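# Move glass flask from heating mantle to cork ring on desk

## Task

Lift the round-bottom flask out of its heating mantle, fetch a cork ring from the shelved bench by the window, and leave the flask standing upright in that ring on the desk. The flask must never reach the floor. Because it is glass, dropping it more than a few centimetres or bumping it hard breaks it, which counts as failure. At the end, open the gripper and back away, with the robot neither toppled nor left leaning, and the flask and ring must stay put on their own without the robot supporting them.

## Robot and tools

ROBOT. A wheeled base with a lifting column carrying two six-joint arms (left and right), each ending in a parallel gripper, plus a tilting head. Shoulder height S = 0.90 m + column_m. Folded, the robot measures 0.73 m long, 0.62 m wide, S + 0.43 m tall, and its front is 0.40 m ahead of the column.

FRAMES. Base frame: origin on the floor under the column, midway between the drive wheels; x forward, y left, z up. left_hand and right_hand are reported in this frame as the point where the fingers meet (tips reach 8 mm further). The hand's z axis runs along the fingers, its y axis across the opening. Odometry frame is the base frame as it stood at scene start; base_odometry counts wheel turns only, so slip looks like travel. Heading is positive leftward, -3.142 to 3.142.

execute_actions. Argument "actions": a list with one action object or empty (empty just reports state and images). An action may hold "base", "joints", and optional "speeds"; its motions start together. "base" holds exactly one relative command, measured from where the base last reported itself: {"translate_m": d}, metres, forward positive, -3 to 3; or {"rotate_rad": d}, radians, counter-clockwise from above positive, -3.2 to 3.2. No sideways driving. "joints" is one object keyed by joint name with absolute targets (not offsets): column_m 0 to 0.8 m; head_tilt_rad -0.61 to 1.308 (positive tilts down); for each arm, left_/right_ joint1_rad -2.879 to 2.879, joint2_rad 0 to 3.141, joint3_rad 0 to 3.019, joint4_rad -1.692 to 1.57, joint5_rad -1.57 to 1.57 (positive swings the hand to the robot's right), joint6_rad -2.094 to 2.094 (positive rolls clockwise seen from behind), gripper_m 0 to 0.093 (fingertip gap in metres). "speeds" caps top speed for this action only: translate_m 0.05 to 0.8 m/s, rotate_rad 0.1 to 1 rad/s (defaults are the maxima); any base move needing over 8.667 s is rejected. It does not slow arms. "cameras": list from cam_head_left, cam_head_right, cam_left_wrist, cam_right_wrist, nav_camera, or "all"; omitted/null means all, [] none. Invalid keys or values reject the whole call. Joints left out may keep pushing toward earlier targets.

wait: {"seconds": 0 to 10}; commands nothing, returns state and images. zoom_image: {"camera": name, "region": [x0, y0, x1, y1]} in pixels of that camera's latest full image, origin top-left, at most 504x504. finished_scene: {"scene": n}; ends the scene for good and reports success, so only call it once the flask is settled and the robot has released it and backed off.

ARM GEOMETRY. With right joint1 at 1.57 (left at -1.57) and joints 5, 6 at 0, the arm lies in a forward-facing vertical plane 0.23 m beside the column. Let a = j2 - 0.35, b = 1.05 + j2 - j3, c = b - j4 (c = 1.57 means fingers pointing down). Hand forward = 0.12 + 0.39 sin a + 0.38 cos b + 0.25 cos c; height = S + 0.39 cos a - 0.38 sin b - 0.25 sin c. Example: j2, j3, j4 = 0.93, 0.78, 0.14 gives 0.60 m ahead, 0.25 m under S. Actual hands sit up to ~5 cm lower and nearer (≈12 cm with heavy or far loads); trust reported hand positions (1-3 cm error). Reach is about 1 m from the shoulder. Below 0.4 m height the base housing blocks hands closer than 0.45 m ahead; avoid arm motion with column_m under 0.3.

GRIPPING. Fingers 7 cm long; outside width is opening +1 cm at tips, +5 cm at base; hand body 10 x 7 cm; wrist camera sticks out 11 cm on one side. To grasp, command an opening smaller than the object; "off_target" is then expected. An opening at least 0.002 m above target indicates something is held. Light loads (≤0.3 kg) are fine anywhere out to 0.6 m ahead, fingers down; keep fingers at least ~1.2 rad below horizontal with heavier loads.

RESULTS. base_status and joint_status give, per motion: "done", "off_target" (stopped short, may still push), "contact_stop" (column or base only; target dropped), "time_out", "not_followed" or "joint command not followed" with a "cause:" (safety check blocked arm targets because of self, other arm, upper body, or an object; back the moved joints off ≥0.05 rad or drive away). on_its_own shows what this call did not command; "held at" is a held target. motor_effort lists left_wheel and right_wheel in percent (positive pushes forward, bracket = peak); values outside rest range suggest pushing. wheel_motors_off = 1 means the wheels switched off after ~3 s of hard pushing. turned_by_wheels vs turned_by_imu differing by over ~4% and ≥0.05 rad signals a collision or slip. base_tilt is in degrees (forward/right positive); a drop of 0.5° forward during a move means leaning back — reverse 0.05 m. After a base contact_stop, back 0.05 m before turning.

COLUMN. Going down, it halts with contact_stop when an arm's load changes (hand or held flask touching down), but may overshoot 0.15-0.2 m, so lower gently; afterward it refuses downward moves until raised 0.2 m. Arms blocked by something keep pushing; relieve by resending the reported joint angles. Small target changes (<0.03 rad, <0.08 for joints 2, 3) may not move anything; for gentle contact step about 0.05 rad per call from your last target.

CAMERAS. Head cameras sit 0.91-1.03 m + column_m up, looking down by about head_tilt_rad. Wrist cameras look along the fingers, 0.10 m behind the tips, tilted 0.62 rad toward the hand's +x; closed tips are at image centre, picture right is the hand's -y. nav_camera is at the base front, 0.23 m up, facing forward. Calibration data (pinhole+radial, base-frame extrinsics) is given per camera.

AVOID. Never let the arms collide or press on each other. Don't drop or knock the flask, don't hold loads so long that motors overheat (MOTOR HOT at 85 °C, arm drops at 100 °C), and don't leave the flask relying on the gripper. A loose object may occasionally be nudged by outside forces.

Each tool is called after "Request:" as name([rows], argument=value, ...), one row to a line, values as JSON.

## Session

Request:
execute_actions([
  {"joints":{"head_tilt_rad":0.35}},
])

Scene clock: 0.87 s.
base_odometry: x=+0.000 y=+0.000 heading=+0.000 (m, m, rad; odometry frame)
turned_by_wheels: +0.000 (rad since the last result)
turned_by_imu: +0.000 (rad since the last result)
base_tilt: forward=-0.2 right=-0.6 (deg)
base_status: not commanded
joint_positions: column_m=+0.556 head_tilt_rad=+0.369 left_joint1_rad=-1.559 left_joint2_rad=+0.895 left_joint3_rad=+0.394 left_joint4_rad=-0.922 left_joint5_rad=-0.015 left_joint6_rad=-0.001 left_gripper_m=+0.095 right_joint1_rad=+1.572 right_joint2_rad=+0.867 right_joint3_rad=+0.409 right_joint4_rad=-0.942 right_joint5_rad=-0.054 right_joint6_rad=-0.039 right_gripper_m=+0.094
joint_status: all done
wheel_motors_off: 0
motor_effort: left_wheel=+4(5) right_wheel=+3(3) (%)
left_hand: x=+0.1408 y=+0.2295 z=+1.2516 quat_wxyz=(+0.435, +0.002, -0.901, -0.010) (m; base frame)
right_hand: x=+0.1515 y=-0.2160 z=+1.2536 quat_wxyz=(+0.424, +0.007, -0.905, -0.033) (m; base frame)
pictures: cam_head_left, cam_head_right, cam_left_wrist, cam_right_wrist, nav_camera
camera_calibration (this result's frames):
cam_head_left: T_world_to_cam=[[0.129658, -0.991551, -0.00402175, 0.0403516], [-0.348868, -0.0418215, -0.936238, 1.46051], [0.928159, 0.122793, -0.351343, 0.423648], [0, 0, 0, 1]] pos_world=[0.111082, 0.0490703, 1.5164]
cam_head_right: T_world_to_cam=[[0.134934, -0.990833, -0.00650547, -0.0398881], [-0.342361, -0.0404604, -0.938697, 1.46257], [0.929829, 0.12889, -0.344682, 0.416352], [0, 0, 0, 1]] pos_world=[0.118972, -0.0340098, 1.51616]
cam_left_wrist: T_world_to_cam=[[-0.0160188, -0.999829, -0.00919821, 0.245169], [-0.047847, -0.00842233, 0.998819, -1.23432], [-0.998726, 0.01644, -0.0477039, 0.31968], [0, 0, 0, 1]] pos_world=[0.264141, 0.229476, 1.25037]
cam_right_wrist: T_world_to_cam=[[-0.0124612, -0.998393, -0.0552868, -0.143908], [-0.0677217, -0.0543214, 0.996224, -1.24616], [-0.997626, 0.0161583, -0.0669359, 0.364944], [0, 0, 0, 1]] pos_world=[0.277893, -0.217267, 1.25792]
Images, in order (width x height): cam_head_left 672x504, cam_head_right 672x504, cam_left_wrist 672x504, cam_right_wrist 672x504, nav_camera 672x504.

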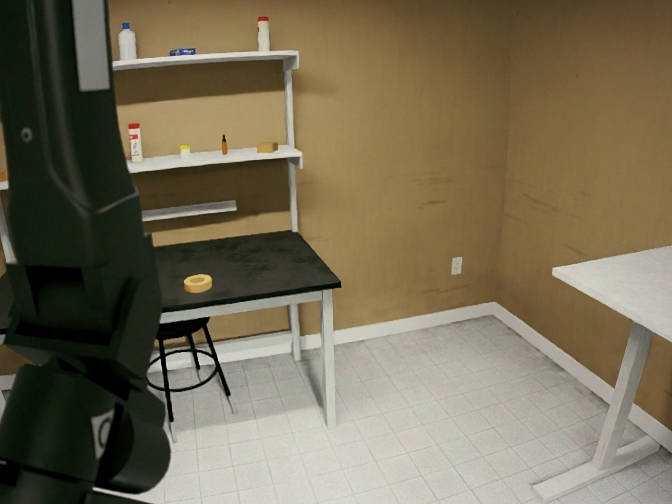

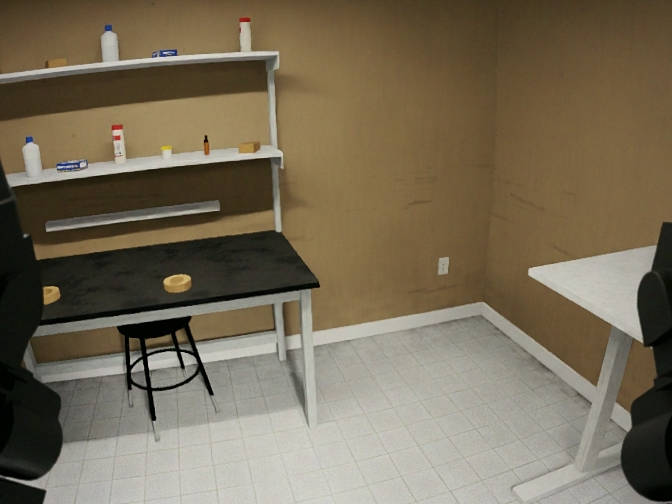

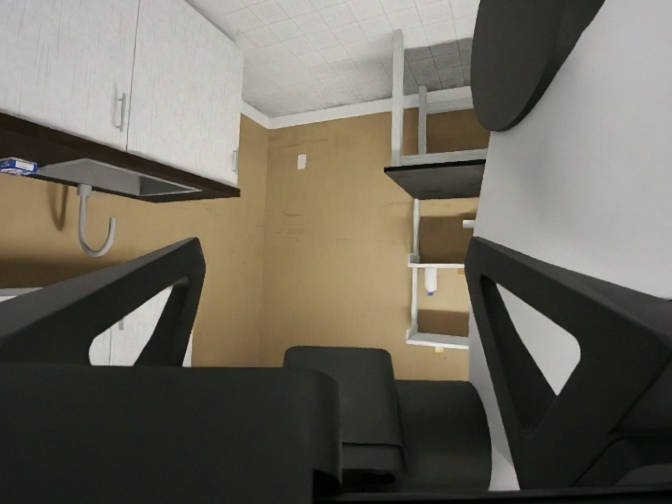

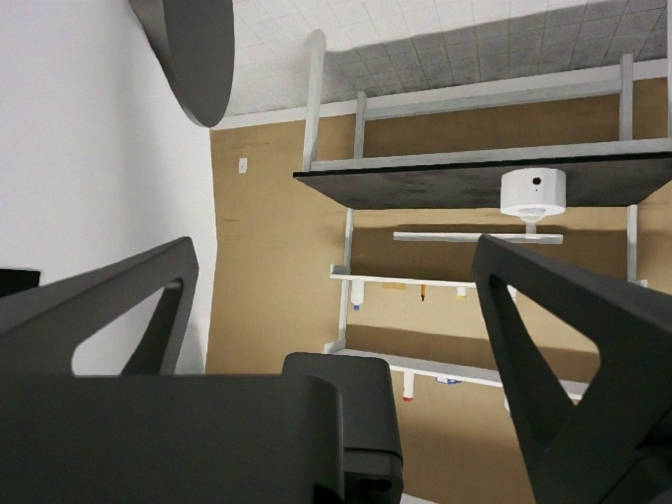

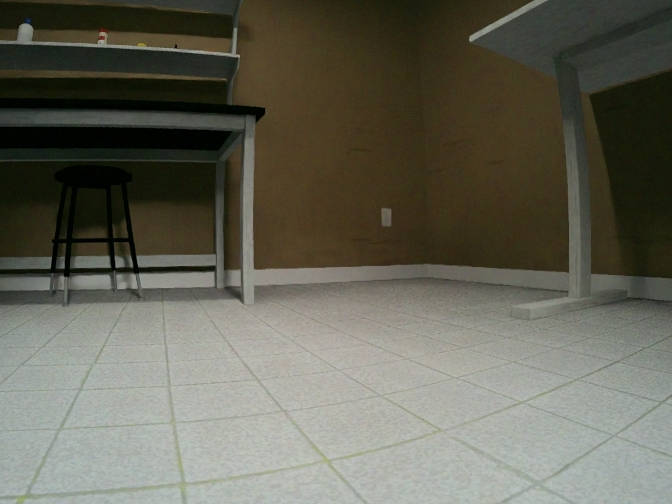

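Request:
execute_actions([
  {"base":{"rotate_rad":0.343},"joints":{"left_joint1_rad":-1.57,"left_joint2_rad":1.25,"left_joint3_rad":1.21,"left_joint4_rad":-0.48,"left_joint5_rad":0,"head_tilt_rad":0.8,"left_gripper_m":0.06}},
], cameras=[])

Request:
execute_actions([
  {"base":{"translate_m":1.22},"joints":{"column_m":0.4}},
])

Scene clock: 11.70 s.
base_odometry: x=+0.000 y=+0.000 heading=+0.342 (m, m, rad; odometry frame)
turned_by_wheels: +0.342 (rad since the last result)
turned_by_imu: +0.343 (rad since the last result)
base_tilt: forward=-0.2 right=-0.8 (deg)
base_status: done
joint_positions: column_m=+0.556 head_tilt_rad=+0.802 left_joint1_rad=-1.568 left_joint2_rad=+1.257 left_joint3_rad=+1.202 left_joint4_rad=-0.484 left_joint5_rad=-0.001 left_joint6_rad=-0.001 left_gripper_m=+0.060 right_joint1_rad=+1.572 right_joint2_rad=+0.867 right_joint3_rad=+0.409 right_joint4_rad=-0.942 right_joint5_rad=-0.054 right_joint6_rad=-0.039 right_gripper_m=+0.094
joint_status: all done
wheel_motors_off: 0
motor_effort: left_wheel=+0(33) right_wheel=+3(30) (%)
left_hand: x=+0.5964 y=+0.2260 z=+1.1073 quat_wxyz=(+0.008, +0.001, -1.000, -0.001) (m; base frame)
right_hand: x=+0.1515 y=-0.2160 z=+1.2536 quat_wxyz=(+0.424, +0.007, -0.905, -0.033) (m; base frame)
pictures: none
No camera images: the call's "cameras" was empty. Leave "cameras" out to get every camera's image.

Scene clock: 15.37 s.
base_odometry: x=+1.149 y=+0.410 heading=+0.343 (m, m, rad; odometry frame)
turned_by_wheels: +0.000 (rad since the last result)
turned_by_imu: +0.001 (rad since the last result)
base_tilt: forward=-0.3 right=-0.8 (deg)
base_status: done
joint_positions: column_m=+0.400 head_tilt_rad=+0.803 left_joint1_rad=-1.568 left_joint2_rad=+1.256 left_joint3_rad=+1.203 left_joint4_rad=-0.484 left_joint5_rad=-0.001 left_joint6_rad=-0.001 left_gripper_m=+0.060 right_joint1_rad=+1.572 right_joint2_rad=+0.867 right_joint3_rad=+0.411 right_joint4_rad=-0.942 right_joint5_rad=-0.054 right_joint6_rad=-0.039 right_gripper_m=+0.094
joint_status: all done
wheel_motors_off: 0
motor_effort: left_wheel=+1(48) right_wheel=+0(49) (%)
left_hand: x=+0.5974 y=+0.2260 z=+0.9521 quat_wxyz=(+0.007, +0.001, -1.000, -0.001) (m; base frame)
right_hand: x=+0.1528 y=-0.2160 z=+1.0975 quat_wxyz=(+0.423, +0.007, -0.906, -0.033) (m; base frame)
pictures: cam_head_left, cam_head_right, cam_left_wrist, cam_right_wrist, nav_camera
camera_calibration (this result's frames):
cam_head_left: T_world_to_cam=[[0.115987, -0.991551, -0.0580884, 0.115348], [-0.70972, -0.0418215, -0.703241, 1.00983], [0.69487, 0.122793, -0.708574, 0.875742], [0, 0, 0, 1]] pos_world=[0.0947884, 0.0490703, 1.33738]
cam_head_right: T_world_to_cam=[[0.119733, -0.990833, -0.0625582, 0.0375505], [-0.704846, -0.0404604, -0.708205, 1.01505], [0.699182, 0.12889, -0.703229, 0.871176], [0, 0, 0, 1]] pos_world=[0.101849, -0.0340098, 1.33385]
cam_left_wrist: T_world_to_cam=[[-0.0129922, -0.999906, -0.00429216, 0.239753], [-0.803819, 0.00789106, 0.594821, -0.0806934], [-0.594732, 0.0111782, -0.803847, 1.24125], [0, 0, 0, 1]] pos_world=[0.676465, 0.226492, 1.0468]
cam_right_wrist: T_world_to_cam=[[-0.0123372, -0.998393, -0.0553166, -0.152508], [-0.0700018, -0.0543227, 0.996067, -1.09005], [-0.997471, 0.0161609, -0.0692191, 0.358208], [0, 0, 0, 1]] pos_world=[0.279115, -0.217266, 1.10212]
Images, in order (width x height): cam_head_left 672x504, cam_head_right 672x504, cam_left_wrist 672x504, cam_right_wrist 672x504, nav_camera 672x504.

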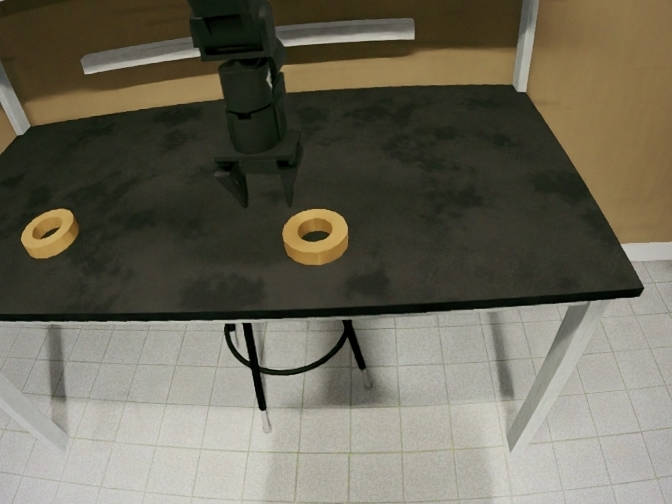

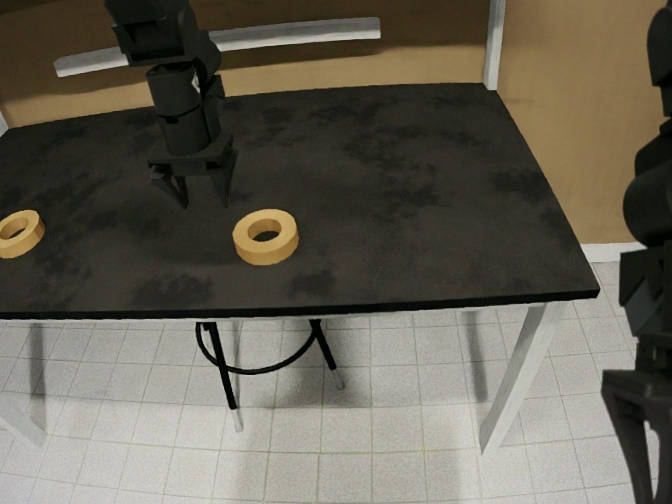

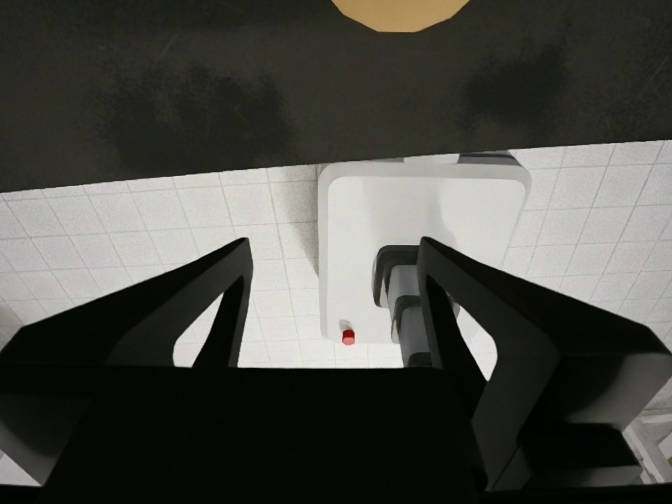

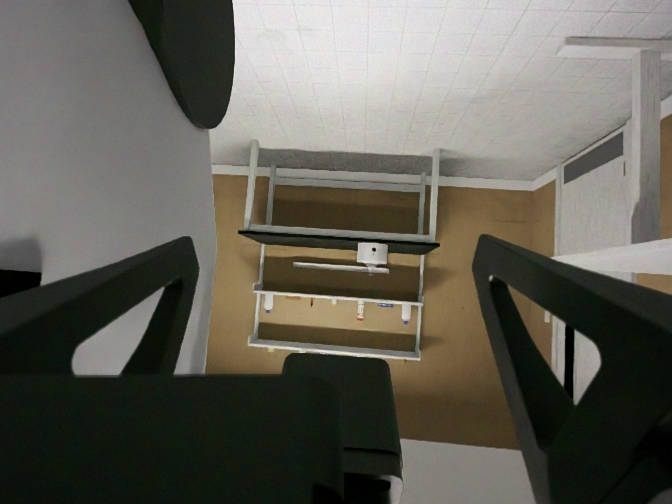

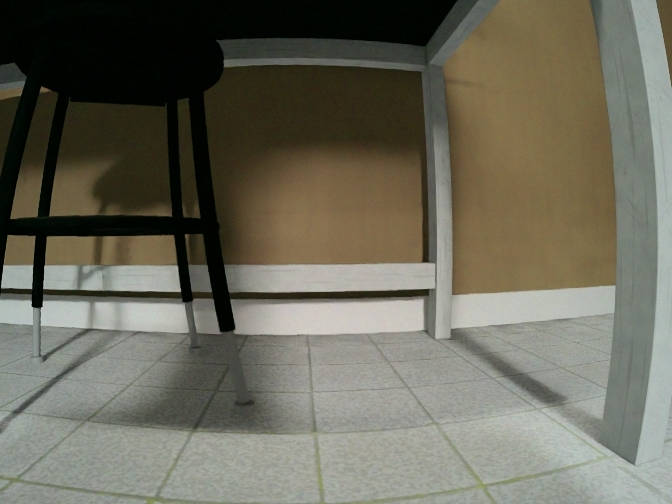

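Request:
execute_actions([
  {"base":{"translate_m":0.105},"joints":{"column_m":0.29}},
], cameras=["cam_head_right","cam_left_wrist"])

Scene clock: 21.37 s.
base_odometry: x=+1.248 y=+0.445 heading=+0.343 (m, m, rad; odometry frame)
turned_by_wheels: +0.000 (rad since the last result)
turned_by_imu: +0.000 (rad since the last result)
base_tilt: forward=+0.0 right=-0.7 (deg)
base_status: done
joint_positions: column_m=+0.290 head_tilt_rad=+0.803 left_joint1_rad=-1.568 left_joint2_rad=+1.256 left_joint3_rad=+1.204 left_joint4_rad=-0.484 left_joint5_rad=-0.001 left_joint6_rad=-0.001 left_gripper_m=+0.060 right_joint1_rad=+1.572 right_joint2_rad=+0.867 right_joint3_rad=+0.410 right_joint4_rad=-0.942 right_joint5_rad=-0.054 right_joint6_rad=-0.039 right_gripper_m=+0.094
joint_status: all done
wheel_motors_off: 0
motor_effort: left_wheel=+1(33) right_wheel=+0(31) (%)
left_hand: x=+0.5979 y=+0.2260 z=+0.8422 quat_wxyz=(+0.006, +0.001, -1.000, -0.001) (m; base frame)
right_hand: x=+0.1524 y=-0.2160 z=+0.9876 quat_wxyz=(+0.423, +0.007, -0.906, -0.033) (m; base frame)
pictures: cam_head_right, cam_left_wrist
camera_calibration (this result's frames):
cam_head_right: T_world_to_cam=[[0.119725, -0.990833, -0.0625732, 0.0306886], [-0.704935, -0.0404604, -0.708117, 0.937041], [0.699094, 0.12889, -0.703317, 0.793936], [0, 0, 0, 1]] pos_world=[0.101843, -0.0340098, 1.22384]
cam_left_wrist: T_world_to_cam=[[-0.0129905, -0.999906, -0.00430297, 0.239295], [-0.804273, 0.00789177, 0.594208, -0.0141918], [-0.594118, 0.0111798, -0.8043, 1.15321], [0, 0, 0, 1]] pos_world=[0.67684, 0.226492, 0.936993]
Images, in order (width x height): cam_head_right 672x504, cam_left_wrist 672x504.

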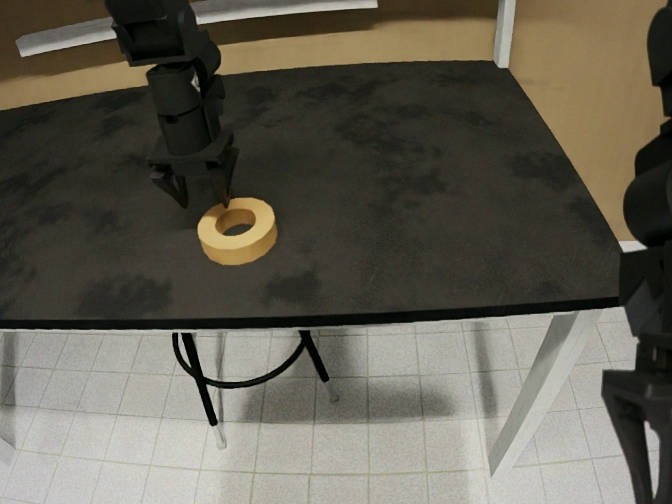

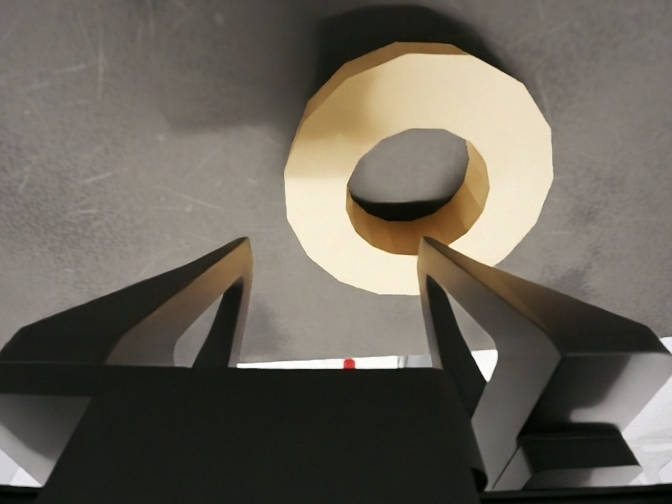

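Request:
execute_actions([
  {"base":{"rotate_rad":0.013},"joints":{"column_m":0.228}},
], cameras=["cam_head_right","cam_left_wrist"])

Request:
execute_actions([
  {"joints":{"left_gripper_m":0.01}},
], cameras=["cam_left_wrist"])

Scene clock: 30.93 s.
base_odometry: x=+1.248 y=+0.445 heading=+0.354 (m, m, rad; odometry frame)
turned_by_wheels: +0.011 (rad since the last result)
turned_by_imu: +0.011 (rad since the last result)
base_tilt: forward=-0.3 right=-0.8 (deg)
base_status: done
joint_positions: column_m=+0.228 head_tilt_rad=+0.803 left_joint1_rad=-1.568 left_joint2_rad=+1.256 left_joint3_rad=+1.204 left_joint4_rad=-0.484 left_joint5_rad=-0.001 left_joint6_rad=-0.001 left_gripper_m=+0.060 right_joint1_rad=+1.572 right_joint2_rad=+0.867 right_joint3_rad=+0.410 right_joint4_rad=-0.942 right_joint5_rad=-0.054 right_joint6_rad=-0.039 right_gripper_m=+0.094
joint_status: all done
wheel_motors_off: 0
motor_effort: left_wheel=-2(45) right_wheel=+2(41) (%)
left_hand: x=+0.5979 y=+0.2260 z=+0.7802 quat_wxyz=(+0.006, +0.001, -1.000, -0.001) (m; base frame)
right_hand: x=+0.1522 y=-0.2160 z=+0.9257 quat_wxyz=(+0.423, +0.007, -0.905, -0.033) (m; base frame)
pictures: cam_head_right, cam_left_wrist
camera_calibration (this result's frames):
cam_head_right: T_world_to_cam=[[0.119725, -0.990833, -0.0625732, 0.0268092], [-0.704935, -0.0404604, -0.708117, 0.893139], [0.699094, 0.12889, -0.703317, 0.750332], [0, 0, 0, 1]] pos_world=[0.101843, -0.0340098, 1.16185]
cam_left_wrist: T_world_to_cam=[[-0.0129905, -0.999906, -0.00430297, 0.239029], [-0.804273, 0.00789177, 0.594208, 0.0226476], [-0.594118, 0.0111798, -0.8043, 1.10335], [0, 0, 0, 1]] pos_world=[0.67684, 0.226492, 0.874995]
Images, in order (width x height): cam_head_right 672x504, cam_left_wrist 672x504.

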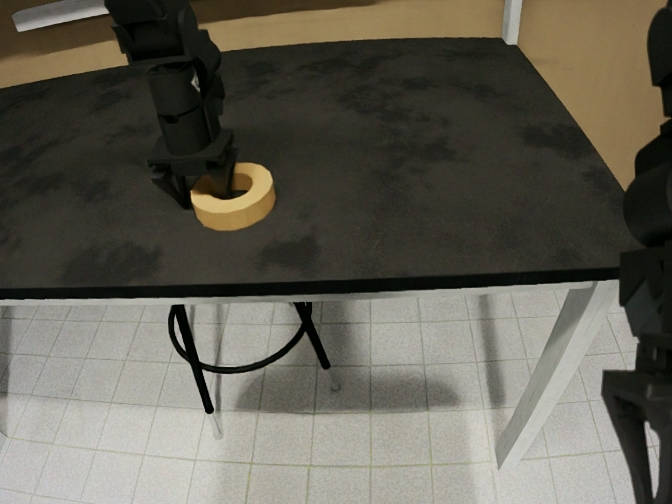

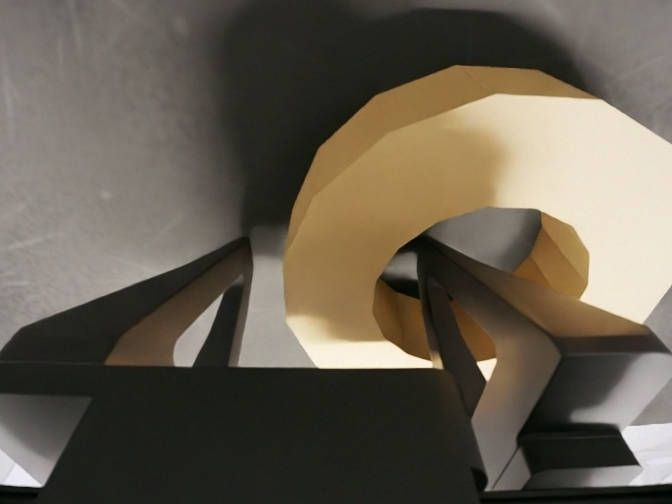

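Scene clock: 31.53 s.
base_odometry: x=+1.248 y=+0.445 heading=+0.354 (m, m, rad; odometry frame)
turned_by_wheels: +0.000 (rad since the last result)
turned_by_imu: +0.000 (rad since the last result)
base_tilt: forward=-0.2 right=-0.7 (deg)
base_status: not commanded
joint_positions: column_m=+0.228 head_tilt_rad=+0.803 left_joint1_rad=-1.568 left_joint2_rad=+1.256 left_joint3_rad=+1.204 left_joint4_rad=-0.484 left_joint5_rad=-0.001 left_joint6_rad=+0.000 left_gripper_m=+0.024 right_joint1_rad=+1.572 right_joint2_rad=+0.867 right_joint3_rad=+0.410 right_joint4_rad=-0.942 right_joint5_rad=-0.054 right_joint6_rad=-0.039 right_gripper_m=+0.094
joint_status: left_gripper_m off_target (ended at +0.024, target +0.010)
wheel_motors_off: 0
motor_effort: left_wheel=-2(3) right_wheel=+3(3) (%)
left_hand: x=+0.5979 y=+0.2261 z=+0.7802 quat_wxyz=(+0.006, +0.001, -1.000, -0.002) (m; base frame)
right_hand: x=+0.1522 y=-0.2160 z=+0.9257 quat_wxyz=(+0.423, +0.007, -0.905, -0.033) (m; base frame)
pictures: cam_left_wrist
camera_calibration (this result's frames):
cam_left_wrist: T_world_to_cam=[[-0.0133817, -0.999898, -0.00506083, 0.239983], [-0.804269, 0.00775608, 0.594215, 0.0226683], [-0.594115, 0.0120219, -0.80429, 1.10315], [0, 0, 0, 1]] pos_world=[0.67684, 0.226521, 0.874996]
Images, in order (width x height): cam_left_wrist 672x504.

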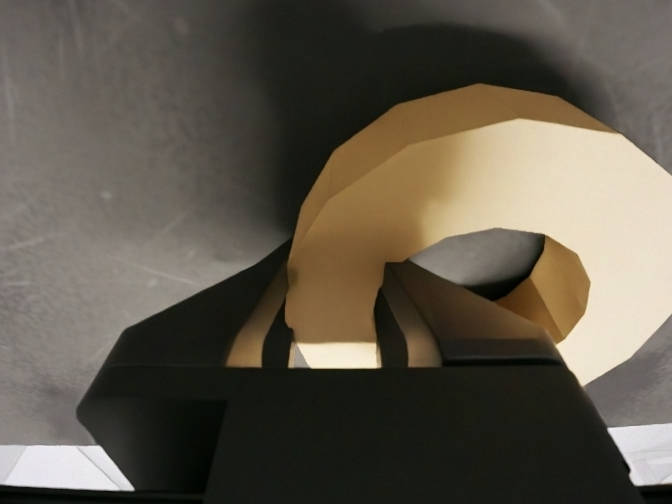

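Request:
execute_actions([
  {"joints":{"column_m":0.26}},
], cameras=[])

Request:
execute_actions([
  {"base":{"translate_m":-0.9},"joints":{"column_m":0.5,"head_tilt_rad":0.5}},
], cameras=["cam_head_right"])

Request:
execute_actions([
  {"base":{"rotate_rad":-2.77},"joints":{"column_m":0.72,"right_joint1_rad":1.57,"right_joint2_rad":1.25,"right_joint3_rad":1.21,"right_joint4_rad":-0.48,"right_joint6_rad":0,"right_joint5_rad":0}},
], cameras=["cam_head_right","cam_head_left","nav_camera"])

Scene clock: 42.70 s.
base_odometry: x=+1.248 y=+0.445 heading=+0.354 (m, m, rad; odometry frame)
turned_by_wheels: +0.000 (rad since the last result)
turned_by_imu: +0.000 (rad since the last result)
base_tilt: forward=-0.1 right=-0.8 (deg)
base_status: not commanded
joint_positions: column_m=+0.260 head_tilt_rad=+0.803 left_joint1_rad=-1.568 left_joint2_rad=+1.256 left_joint3_rad=+1.204 left_joint4_rad=-0.484 left_joint5_rad=-0.001 left_joint6_rad=+0.000 left_gripper_m=+0.024 right_joint1_rad=+1.572 right_joint2_rad=+0.867 right_joint3_rad=+0.410 right_joint4_rad=-0.942 right_joint5_rad=-0.054 right_joint6_rad=-0.039 right_gripper_m=+0.094
joint_status: all done
wheel_motors_off: 0
motor_effort: left_wheel=-3(3) right_wheel=+3(3) (%)
left_hand: x=+0.5979 y=+0.2261 z=+0.8121 quat_wxyz=(+0.006, +0.001, -1.000, -0.002) (m; base frame)
right_hand: x=+0.1522 y=-0.2160 z=+0.9576 quat_wxyz=(+0.423, +0.007, -0.905, -0.033) (m; base frame)
pictures: none
No camera images: the call's "cameras" was empty. Leave "cameras" out to get every camera's image.

Scene clock: 46.40 s.
base_odometry: x=+0.404 y=+0.133 heading=+0.354 (m, m, rad; odometry frame)
turned_by_wheels: +0.000 (rad since the last result)
turned_by_imu: +0.000 (rad since the last result)
base_tilt: forward=-0.2 right=-0.8 (deg)
base_status: done
joint_positions: column_m=+0.500 head_tilt_rad=+0.518 left_joint1_rad=-1.568 left_joint2_rad=+1.256 left_joint3_rad=+1.202 left_joint4_rad=-0.484 left_joint5_rad=-0.001 left_joint6_rad=+0.000 left_gripper_m=+0.024 right_joint1_rad=+1.572 right_joint2_rad=+0.867 right_joint3_rad=+0.406 right_joint4_rad=-0.942 right_joint5_rad=-0.054 right_joint6_rad=-0.039 right_gripper_m=+0.094
joint_status: all done
wheel_motors_off: 0
motor_effort: left_wheel=+1(60) right_wheel=-1(41) (%)
left_hand: x=+0.5970 y=+0.2261 z=+1.0518 quat_wxyz=(+0.007, +0.001, -1.000, -0.002) (m; base frame)
right_hand: x=+0.1504 y=-0.2160 z=+1.1981 quat_wxyz=(+0.425, +0.007, -0.905, -0.033) (m; base frame)
pictures: cam_head_right
camera_calibration (this result's frames):
cam_head_right: T_world_to_cam=[[0.132483, -0.990833, -0.0264193, -0.0105384], [-0.477618, -0.0404604, -0.877635, 1.32619], [0.868521, 0.12889, -0.4786, 0.599164], [0, 0, 0, 1]] pos_world=[0.114419, -0.0340098, 1.45039]
Images, in order (width x height): cam_head_right 672x504.

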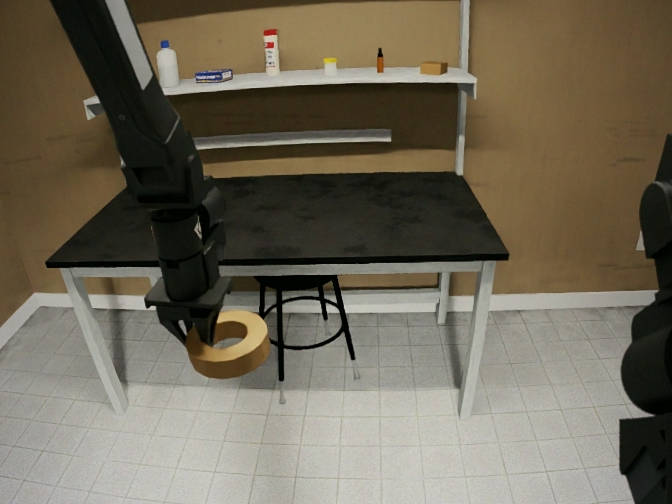

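Scene clock: 50.50 s.
base_odometry: x=+0.404 y=+0.133 heading=-2.415 (m, m, rad; odometry frame)
turned_by_wheels: -2.770 (rad since the last result)
turned_by_imu: -2.771 (rad since the last result)
base_tilt: forward=-0.1 right=-0.7 (deg)
base_status: done
joint_positions: column_m=+0.720 head_tilt_rad=+0.518 left_joint1_rad=-1.568 left_joint2_rad=+1.256 left_joint3_rad=+1.202 left_joint4_rad=-0.484 left_joint5_rad=-0.001 left_joint6_rad=+0.000 left_gripper_m=+0.024 right_joint1_rad=+1.572 right_joint2_rad=+1.249 right_joint3_rad=+1.208 right_joint4_rad=-0.480 right_joint5_rad=-0.002 right_joint6_rad=-0.009 right_gripper_m=+0.094
joint_status: all done
wheel_motors_off: 0
motor_effort: left_wheel=+2(51) right_wheel=-2(31) (%)
left_hand: x=+0.5970 y=+0.2263 z=+1.2718 quat_wxyz=(+0.007, +0.001, -1.000, -0.002) (m; base frame)
right_hand: x=+0.6041 y=-0.2244 z=+1.2764 quat_wxyz=(-0.001, +0.005, -1.000, -0.002) (m; base frame)
pictures: cam_head_left, cam_head_right, nav_camera
camera_calibration (this result's frames):
cam_head_left: T_world_to_cam=[[0.127633, -0.991551, -0.0231744, 0.0737861], [-0.483642, -0.0418215, -0.874266, 1.51523], [0.86591, 0.122793, -0.484893, 0.712266], [0, 0, 0, 1]] pos_world=[0.106654, 0.0490703, 1.6718]
cam_head_right: T_world_to_cam=[[0.132484, -0.990833, -0.026412, -0.0047385], [-0.47757, -0.0404604, -0.877662, 1.51931], [0.868548, 0.12889, -0.478552, 0.704376], [0, 0, 0, 1]] pos_world=[0.114421, -0.0340098, 1.6704]
Images, in order (width x height): cam_head_left 672x504, cam_head_right 672x504, nav_camera 672x504.

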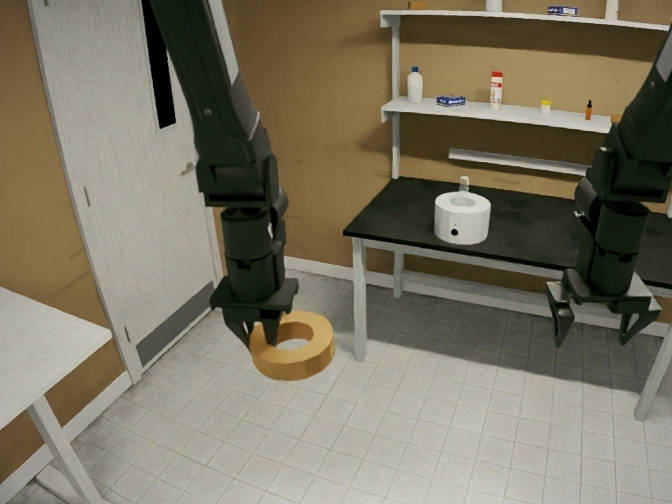

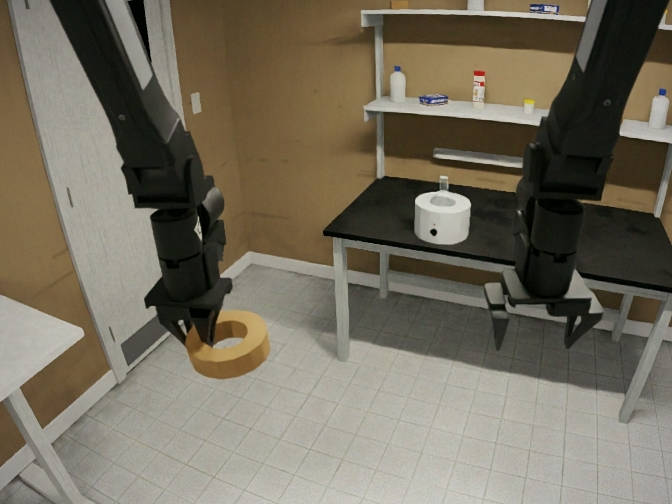

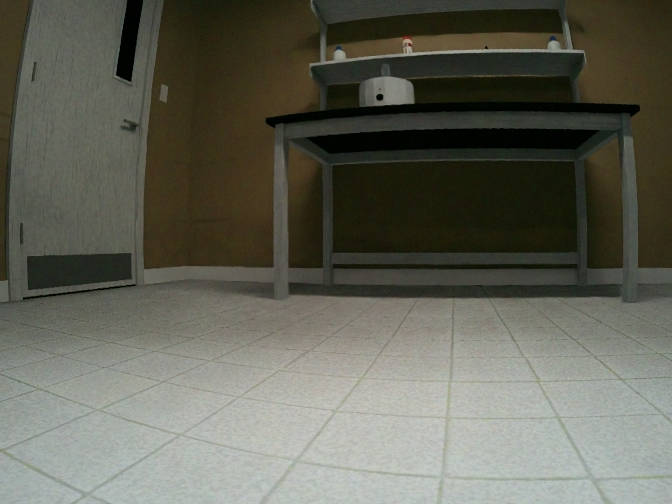

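Request:
execute_actions([
  {"base":{"translate_m":1.36},"joints":{"column_m":0.54,"head_tilt_rad":0.8}},
], cameras=["cam_head_right","cam_head_left","cam_right_wrist"])

Scene clock: 60.30 s.
base_odometry: x=-0.613 y=-0.770 heading=-2.416 (m, m, rad; odometry frame)
turned_by_wheels: -0.001 (rad since the last result)
turned_by_imu: +0.000 (rad since the last result)
base_tilt: forward=-0.2 right=-0.6 (deg)
base_status: done
joint_positions: column_m=+0.540 head_tilt_rad=+0.802 left_joint1_rad=-1.568 left_joint2_rad=+1.256 left_joint3_rad=+1.202 left_joint4_rad=-0.484 left_joint5_rad=-0.001 left_joint6_rad=+0.000 left_gripper_m=+0.024 right_joint1_rad=+1.572 right_joint2_rad=+1.249 right_joint3_rad=+1.204 right_joint4_rad=-0.480 right_joint5_rad=-0.002 right_joint6_rad=-0.009 right_gripper_m=+0.094
joint_status: all done
wheel_motors_off: 0
motor_effort: left_wheel=-1(55) right_wheel=+1(44) (%)
left_hand: x=+0.5970 y=+0.2263 z=+1.0920 quat_wxyz=(+0.007, +0.001, -1.000, -0.002) (m; base frame)
right_hand: x=+0.6018 y=-0.2244 z=+1.0959 quat_wxyz=(+0.000, +0.005, -1.000, -0.002) (m; base frame)
pictures: cam_head_left, cam_head_right, cam_right_wrist
camera_calibration (this result's frames):
cam_head_left: T_world_to_cam=[[0.115992, -0.991551, -0.0580793, 0.123466], [-0.709665, -0.0418215, -0.703297, 1.10837], [0.694926, 0.122793, -0.708519, 0.97486], [0, 0, 0, 1]] pos_world=[0.0947923, 0.0490703, 1.47739]
cam_head_right: T_world_to_cam=[[0.119738, -0.990833, -0.0625487, 0.0462944], [-0.70479, -0.0404604, -0.708261, 1.11429], [0.699238, 0.12889, -0.703174, 0.969545], [0, 0, 0, 1]] pos_world=[0.101853, -0.0340098, 1.47386]
cam_right_wrist: T_world_to_cam=[[0.00378646, -0.999977, 0.00562237, -0.23229], [-0.808919, 0.000242577, 0.587921, -0.153242], [-0.587909, -0.00677418, -0.808899, 1.36513], [0, 0, 0, 1]] pos_world=[0.679489, -0.222999, 1.19565]
Images, in order (width x height): cam_head_left 672x504, cam_head_right 672x504, cam_right_wrist 672x504.

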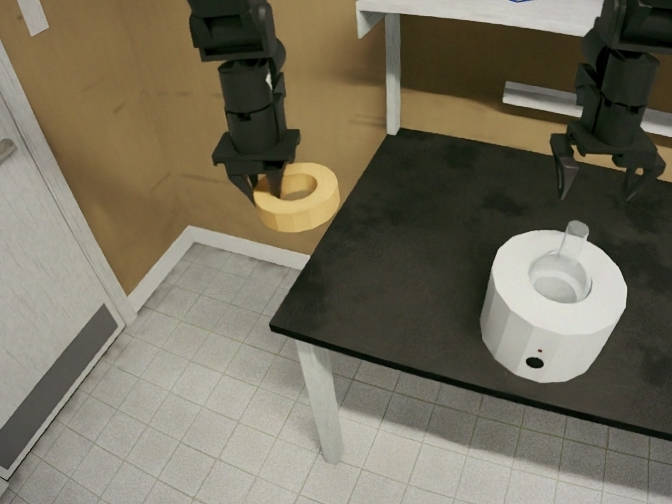

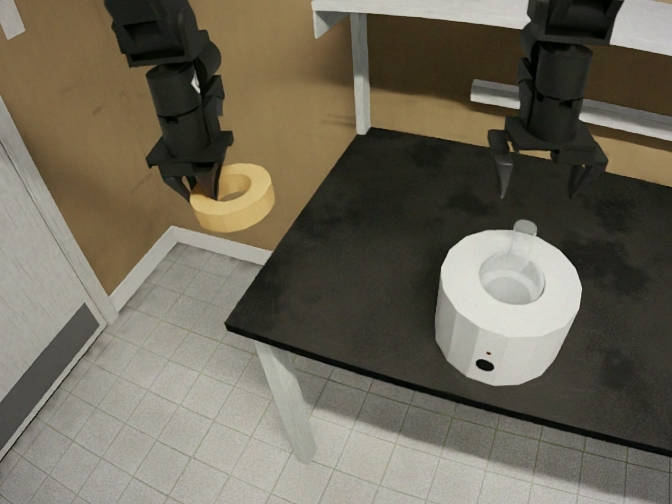

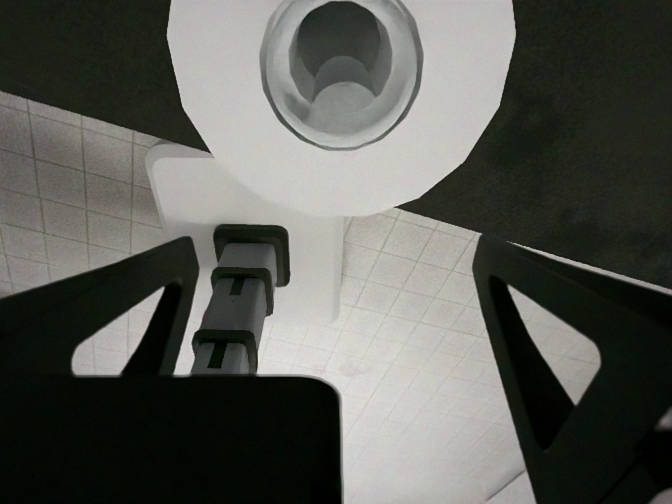

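Request:
execute_actions([
  {"base":{"translate_m":0.013},"joints":{"column_m":0.495}},
], cameras=["cam_right_wrist"])

Request:
execute_actions([
  {"base":{"rotate_rad":-0.008},"joints":{"column_m":0.42}},
], cameras=["cam_head_right","cam_right_wrist"])

Scene clock: 70.70 s.
base_odometry: x=-0.623 y=-0.778 heading=-2.416 (m, m, rad; odometry frame)
turned_by_wheels: +0.000 (rad since the last result)
turned_by_imu: +0.000 (rad since the last result)
base_tilt: forward=-0.3 right=-0.7 (deg)
base_status: done
joint_positions: column_m=+0.495 head_tilt_rad=+0.803 left_joint1_rad=-1.568 left_joint2_rad=+1.256 left_joint3_rad=+1.203 left_joint4_rad=-0.484 left_joint5_rad=-0.001 left_joint6_rad=+0.000 left_gripper_m=+0.024 right_joint1_rad=+1.572 right_joint2_rad=+1.249 right_joint3_rad=+1.205 right_joint4_rad=-0.480 right_joint5_rad=-0.002 right_joint6_rad=-0.009 right_gripper_m=+0.094
joint_status: all done
wheel_motors_off: 0
motor_effort: left_wheel=+0(32) right_wheel=+0(31) (%)
left_hand: x=+0.5974 y=+0.2263 z=+1.0471 quat_wxyz=(+0.007, +0.001, -1.000, -0.002) (m; base frame)
right_hand: x=+0.6023 y=-0.2244 z=+1.0510 quat_wxyz=(+0.000, +0.005, -1.000, -0.002) (m; base frame)
pictures: cam_right_wrist
camera_calibration (this result's frames):
cam_right_wrist: T_world_to_cam=[[0.00378133, -0.999977, 0.00562478, -0.232038], [-0.809367, 0.000242972, 0.587303, -0.125578], [-0.587291, -0.00677329, -0.809347, 1.32919], [0, 0, 0, 1]] pos_world=[0.679859, -0.222999, 1.15083]
Images, in order (width x height): cam_right_wrist 672x504.

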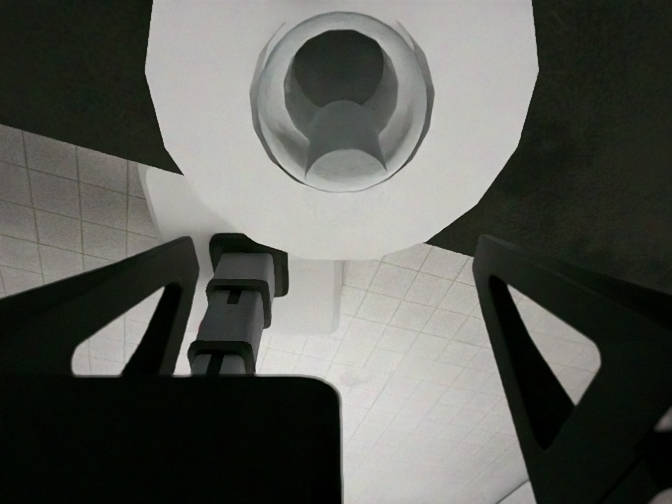

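Scene clock: 72.27 s.
base_odometry: x=-0.623 y=-0.778 heading=-2.422 (m, m, rad; odometry frame)
turned_by_wheels: -0.006 (rad since the last result)
turned_by_imu: -0.006 (rad since the last result)
base_tilt: forward=-0.2 right=-0.8 (deg)
base_status: done
joint_positions: column_m=+0.420 head_tilt_rad=+0.803 left_joint1_rad=-1.570 left_joint2_rad=+1.256 left_joint3_rad=+1.203 left_joint4_rad=-0.484 left_joint5_rad=-0.001 left_joint6_rad=+0.000 left_gripper_m=+0.024 right_joint1_rad=+1.571 right_joint2_rad=+1.249 right_joint3_rad=+1.205 right_joint4_rad=-0.480 right_joint5_rad=-0.002 right_joint6_rad=-0.009 right_gripper_m=+0.094
joint_status: all done
wheel_motors_off: 0
motor_effort: left_wheel=+3(42) right_wheel=-2(38) (%)
left_hand: x=+0.5974 y=+0.2254 z=+0.9721 quat_wxyz=(+0.007, +0.000, -1.000, -0.001) (m; base frame)
right_hand: x=+0.6021 y=-0.2249 z=+0.9759 quat_wxyz=(+0.000, +0.005, -1.000, -0.001) (m; base frame)
pictures: cam_head_right, cam_right_wrist
camera_calibration (this result's frames):
cam_head_right: T_world_to_cam=[[0.11973, -0.990833, -0.0625651, 0.0388116], [-0.704887, -0.0404604, -0.708165, 1.02916], [0.699141, 0.12889, -0.70327, 0.885299], [0, 0, 0, 1]] pos_world=[0.101846, -0.0340098, 1.35385]
cam_right_wrist: T_world_to_cam=[[0.00340261, -0.999972, 0.00666576, -0.232896], [-0.809143, 0.00116371, 0.587611, -0.0819018], [-0.587602, -0.00739296, -0.809116, 1.26812], [0, 0, 0, 1]] pos_world=[0.679674, -0.223419, 1.07574]
Images, in order (width x height): cam_head_right 672x504, cam_right_wrist 672x504.

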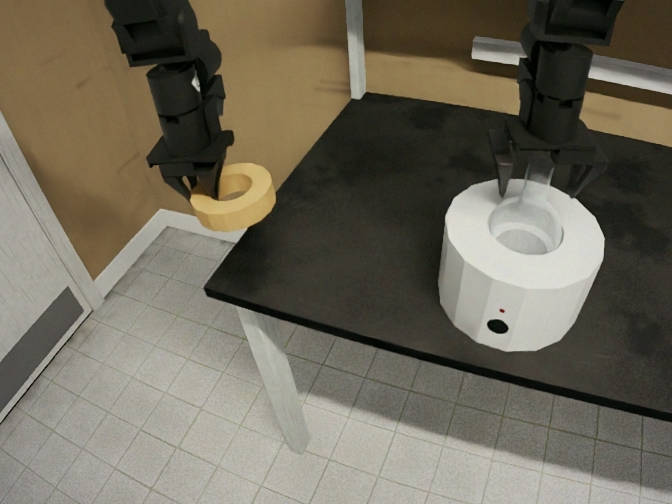

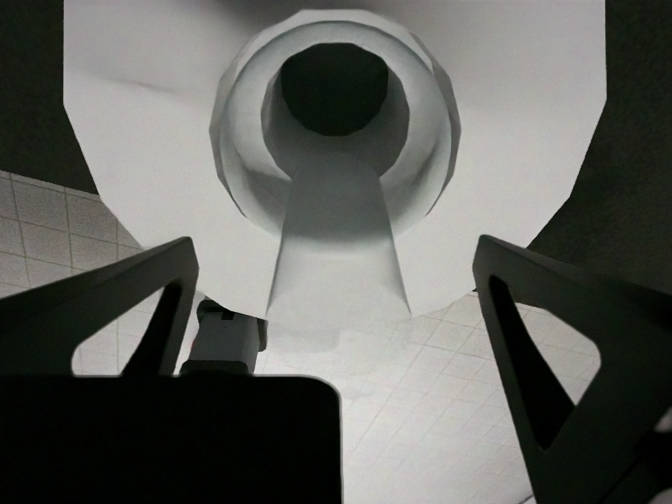

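Slightly forward, then grip.

Request:
execute_actions([
  {"base":{"translate_m":0.005},"joints":{"right_gripper_m":0.042}},
], cameras=[])

Request:
execute_actions([
  {"joints":{"right_gripper_m":0.02}},
], cameras=["cam_right_wrist"])

Request:
execute_actions([
  {"joints":{"column_m":0.56}},
], cameras=["cam_head_right","cam_right_wrist"])

Scene clock: 79.57 s.
base_odometry: x=-0.627 y=-0.782 heading=-2.423 (m, m, rad; odometry frame)
turned_by_wheels: +0.000 (rad since the last result)
turned_by_imu: +0.000 (rad since the last result)
base_tilt: forward=-0.2 right=-0.7 (deg)
base_status: done
joint_positions: column_m=+0.420 head_tilt_rad=+0.803 left_joint1_rad=-1.570 left_joint2_rad=+1.256 left_joint3_rad=+1.205 left_joint4_rad=-0.484 left_joint5_rad=-0.001 left_joint6_rad=+0.000 left_gripper_m=+0.024 right_joint1_rad=+1.571 right_joint2_rad=+1.248 right_joint3_rad=+1.204 right_joint4_rad=-0.480 right_joint5_rad=-0.002 right_joint6_rad=-0.009 right_gripper_m=+0.042
joint_status: all done
wheel_motors_off: 0
motor_effort: left_wheel=+1(36) right_wheel=+0(30) (%)
left_hand: x=+0.5985 y=+0.2254 z=+0.9725 quat_wxyz=(+0.006, +0.000, -1.000, -0.001) (m; base frame)
right_hand: x=+0.6017 y=-0.2249 z=+0.9760 quat_wxyz=(+0.000, +0.005, -1.000, -0.001) (m; base frame)
pictures: none
No camera images: the call's "cameras" was empty. Leave "cameras" out to get every camera's image.

Scene clock: 80.07 s.
base_odometry: x=-0.627 y=-0.782 heading=-2.423 (m, m, rad; odometry frame)
turned_by_wheels: +0.000 (rad since the last result)
turned_by_imu: +0.000 (rad since the last result)
base_tilt: forward=-0.1 right=-0.7 (deg)
base_status: not commanded
joint_positions: column_m=+0.420 head_tilt_rad=+0.803 left_joint1_rad=-1.570 left_joint2_rad=+1.256 left_joint3_rad=+1.205 left_joint4_rad=-0.484 left_joint5_rad=-0.001 left_joint6_rad=+0.000 left_gripper_m=+0.024 right_joint1_rad=+1.571 right_joint2_rad=+1.248 right_joint3_rad=+1.204 right_joint4_rad=-0.480 right_joint5_rad=-0.002 right_joint6_rad=-0.009 right_gripper_m=+0.033
joint_status: right_gripper_m off_target (ended at +0.033, target +0.020)
wheel_motors_off: 0
motor_effort: left_wheel=+0(0) right_wheel=+0(0) (%)
left_hand: x=+0.5985 y=+0.2254 z=+0.9725 quat_wxyz=(+0.006, +0.000, -1.000, -0.001) (m; base frame)
right_hand: x=+0.6017 y=-0.2249 z=+0.9760 quat_wxyz=(+0.000, +0.005, -1.000, -0.001) (m; base frame)
pictures: cam_right_wrist
camera_calibration (this result's frames):
cam_right_wrist: T_world_to_cam=[[0.00340533, -0.999972, 0.00666456, -0.232895], [-0.808918, 0.00116363, 0.58792, -0.0826203], [-0.587911, -0.00739314, -0.808892, 1.26794], [0, 0, 0, 1]] pos_world=[0.679398, -0.223419, 1.07576]
Images, in order (width x height): cam_right_wrist 672x504.

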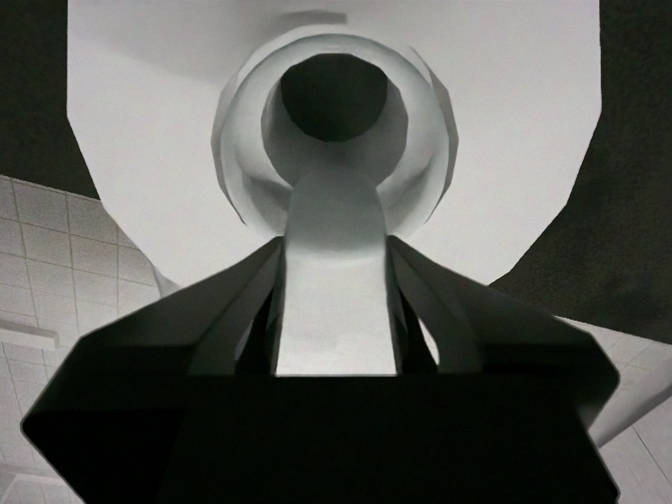

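Scene clock: 82.47 s.
base_odometry: x=-0.627 y=-0.782 heading=-2.423 (m, m, rad; odometry frame)
turned_by_wheels: +0.000 (rad since the last result)
turned_by_imu: +0.000 (rad since the last result)
base_tilt: forward=-0.2 right=-0.7 (deg)
base_status: not commanded
joint_positions: column_m=+0.560 head_tilt_rad=+0.803 left_joint1_rad=-1.570 left_joint2_rad=+1.256 left_joint3_rad=+1.205 left_joint4_rad=-0.484 left_joint5_rad=-0.001 left_joint6_rad=+0.000 left_gripper_m=+0.024 right_joint1_rad=+1.571 right_joint2_rad=+1.249 right_joint3_rad=+1.204 right_joint4_rad=-0.480 right_joint5_rad=-0.002 right_joint6_rad=-0.009 right_gripper_m=+0.033
joint_status: all done
wheel_motors_off: 0
motor_effort: left_wheel=+0(0) right_wheel=+0(0) (%)
left_hand: x=+0.5985 y=+0.2254 z=+1.1124 quat_wxyz=(+0.006, +0.000, -1.000, -0.001) (m; base frame)
right_hand: x=+0.6016 y=-0.2249 z=+1.1157 quat_wxyz=(+0.001, +0.005, -1.000, -0.001) (m; base frame)
pictures: cam_head_right, cam_right_wrist
camera_calibration (this result's frames):
cam_head_right: T_world_to_cam=[[0.119719, -0.990833, -0.062585, 0.0475945], [-0.705005, -0.0404604, -0.708047, 1.12804], [0.699025, 0.12889, -0.703386, 0.983858], [0, 0, 0, 1]] pos_world=[0.101838, -0.0340098, 1.49372]
cam_right_wrist: T_world_to_cam=[[0.00340804, -0.999972, 0.00666336, -0.233826], [-0.808694, 0.00116355, 0.588228, -0.165337], [-0.58822, -0.00739332, -0.808667, 1.3808], [0, 0, 0, 1]] pos_world=[0.679304, -0.223419, 1.21542]
Images, in order (width x height): cam_head_right 672x504, cam_right_wrist 672x504.

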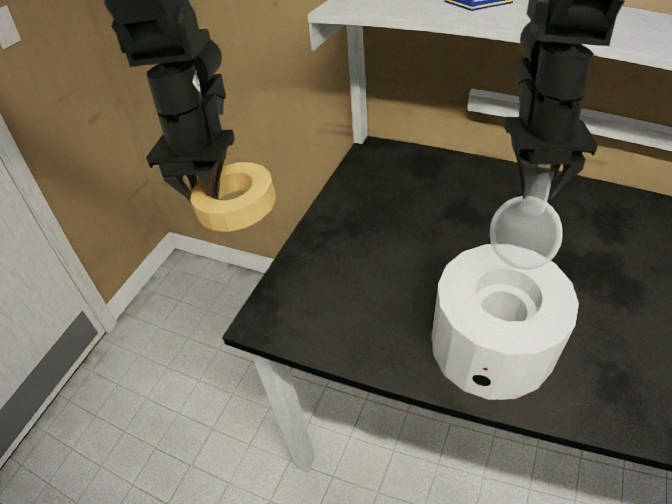

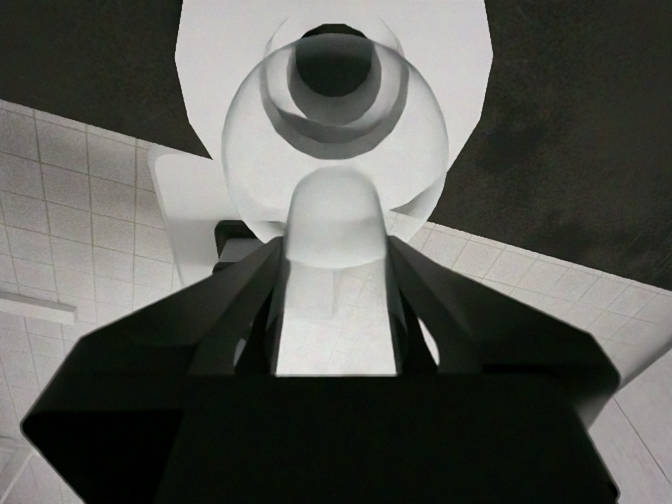

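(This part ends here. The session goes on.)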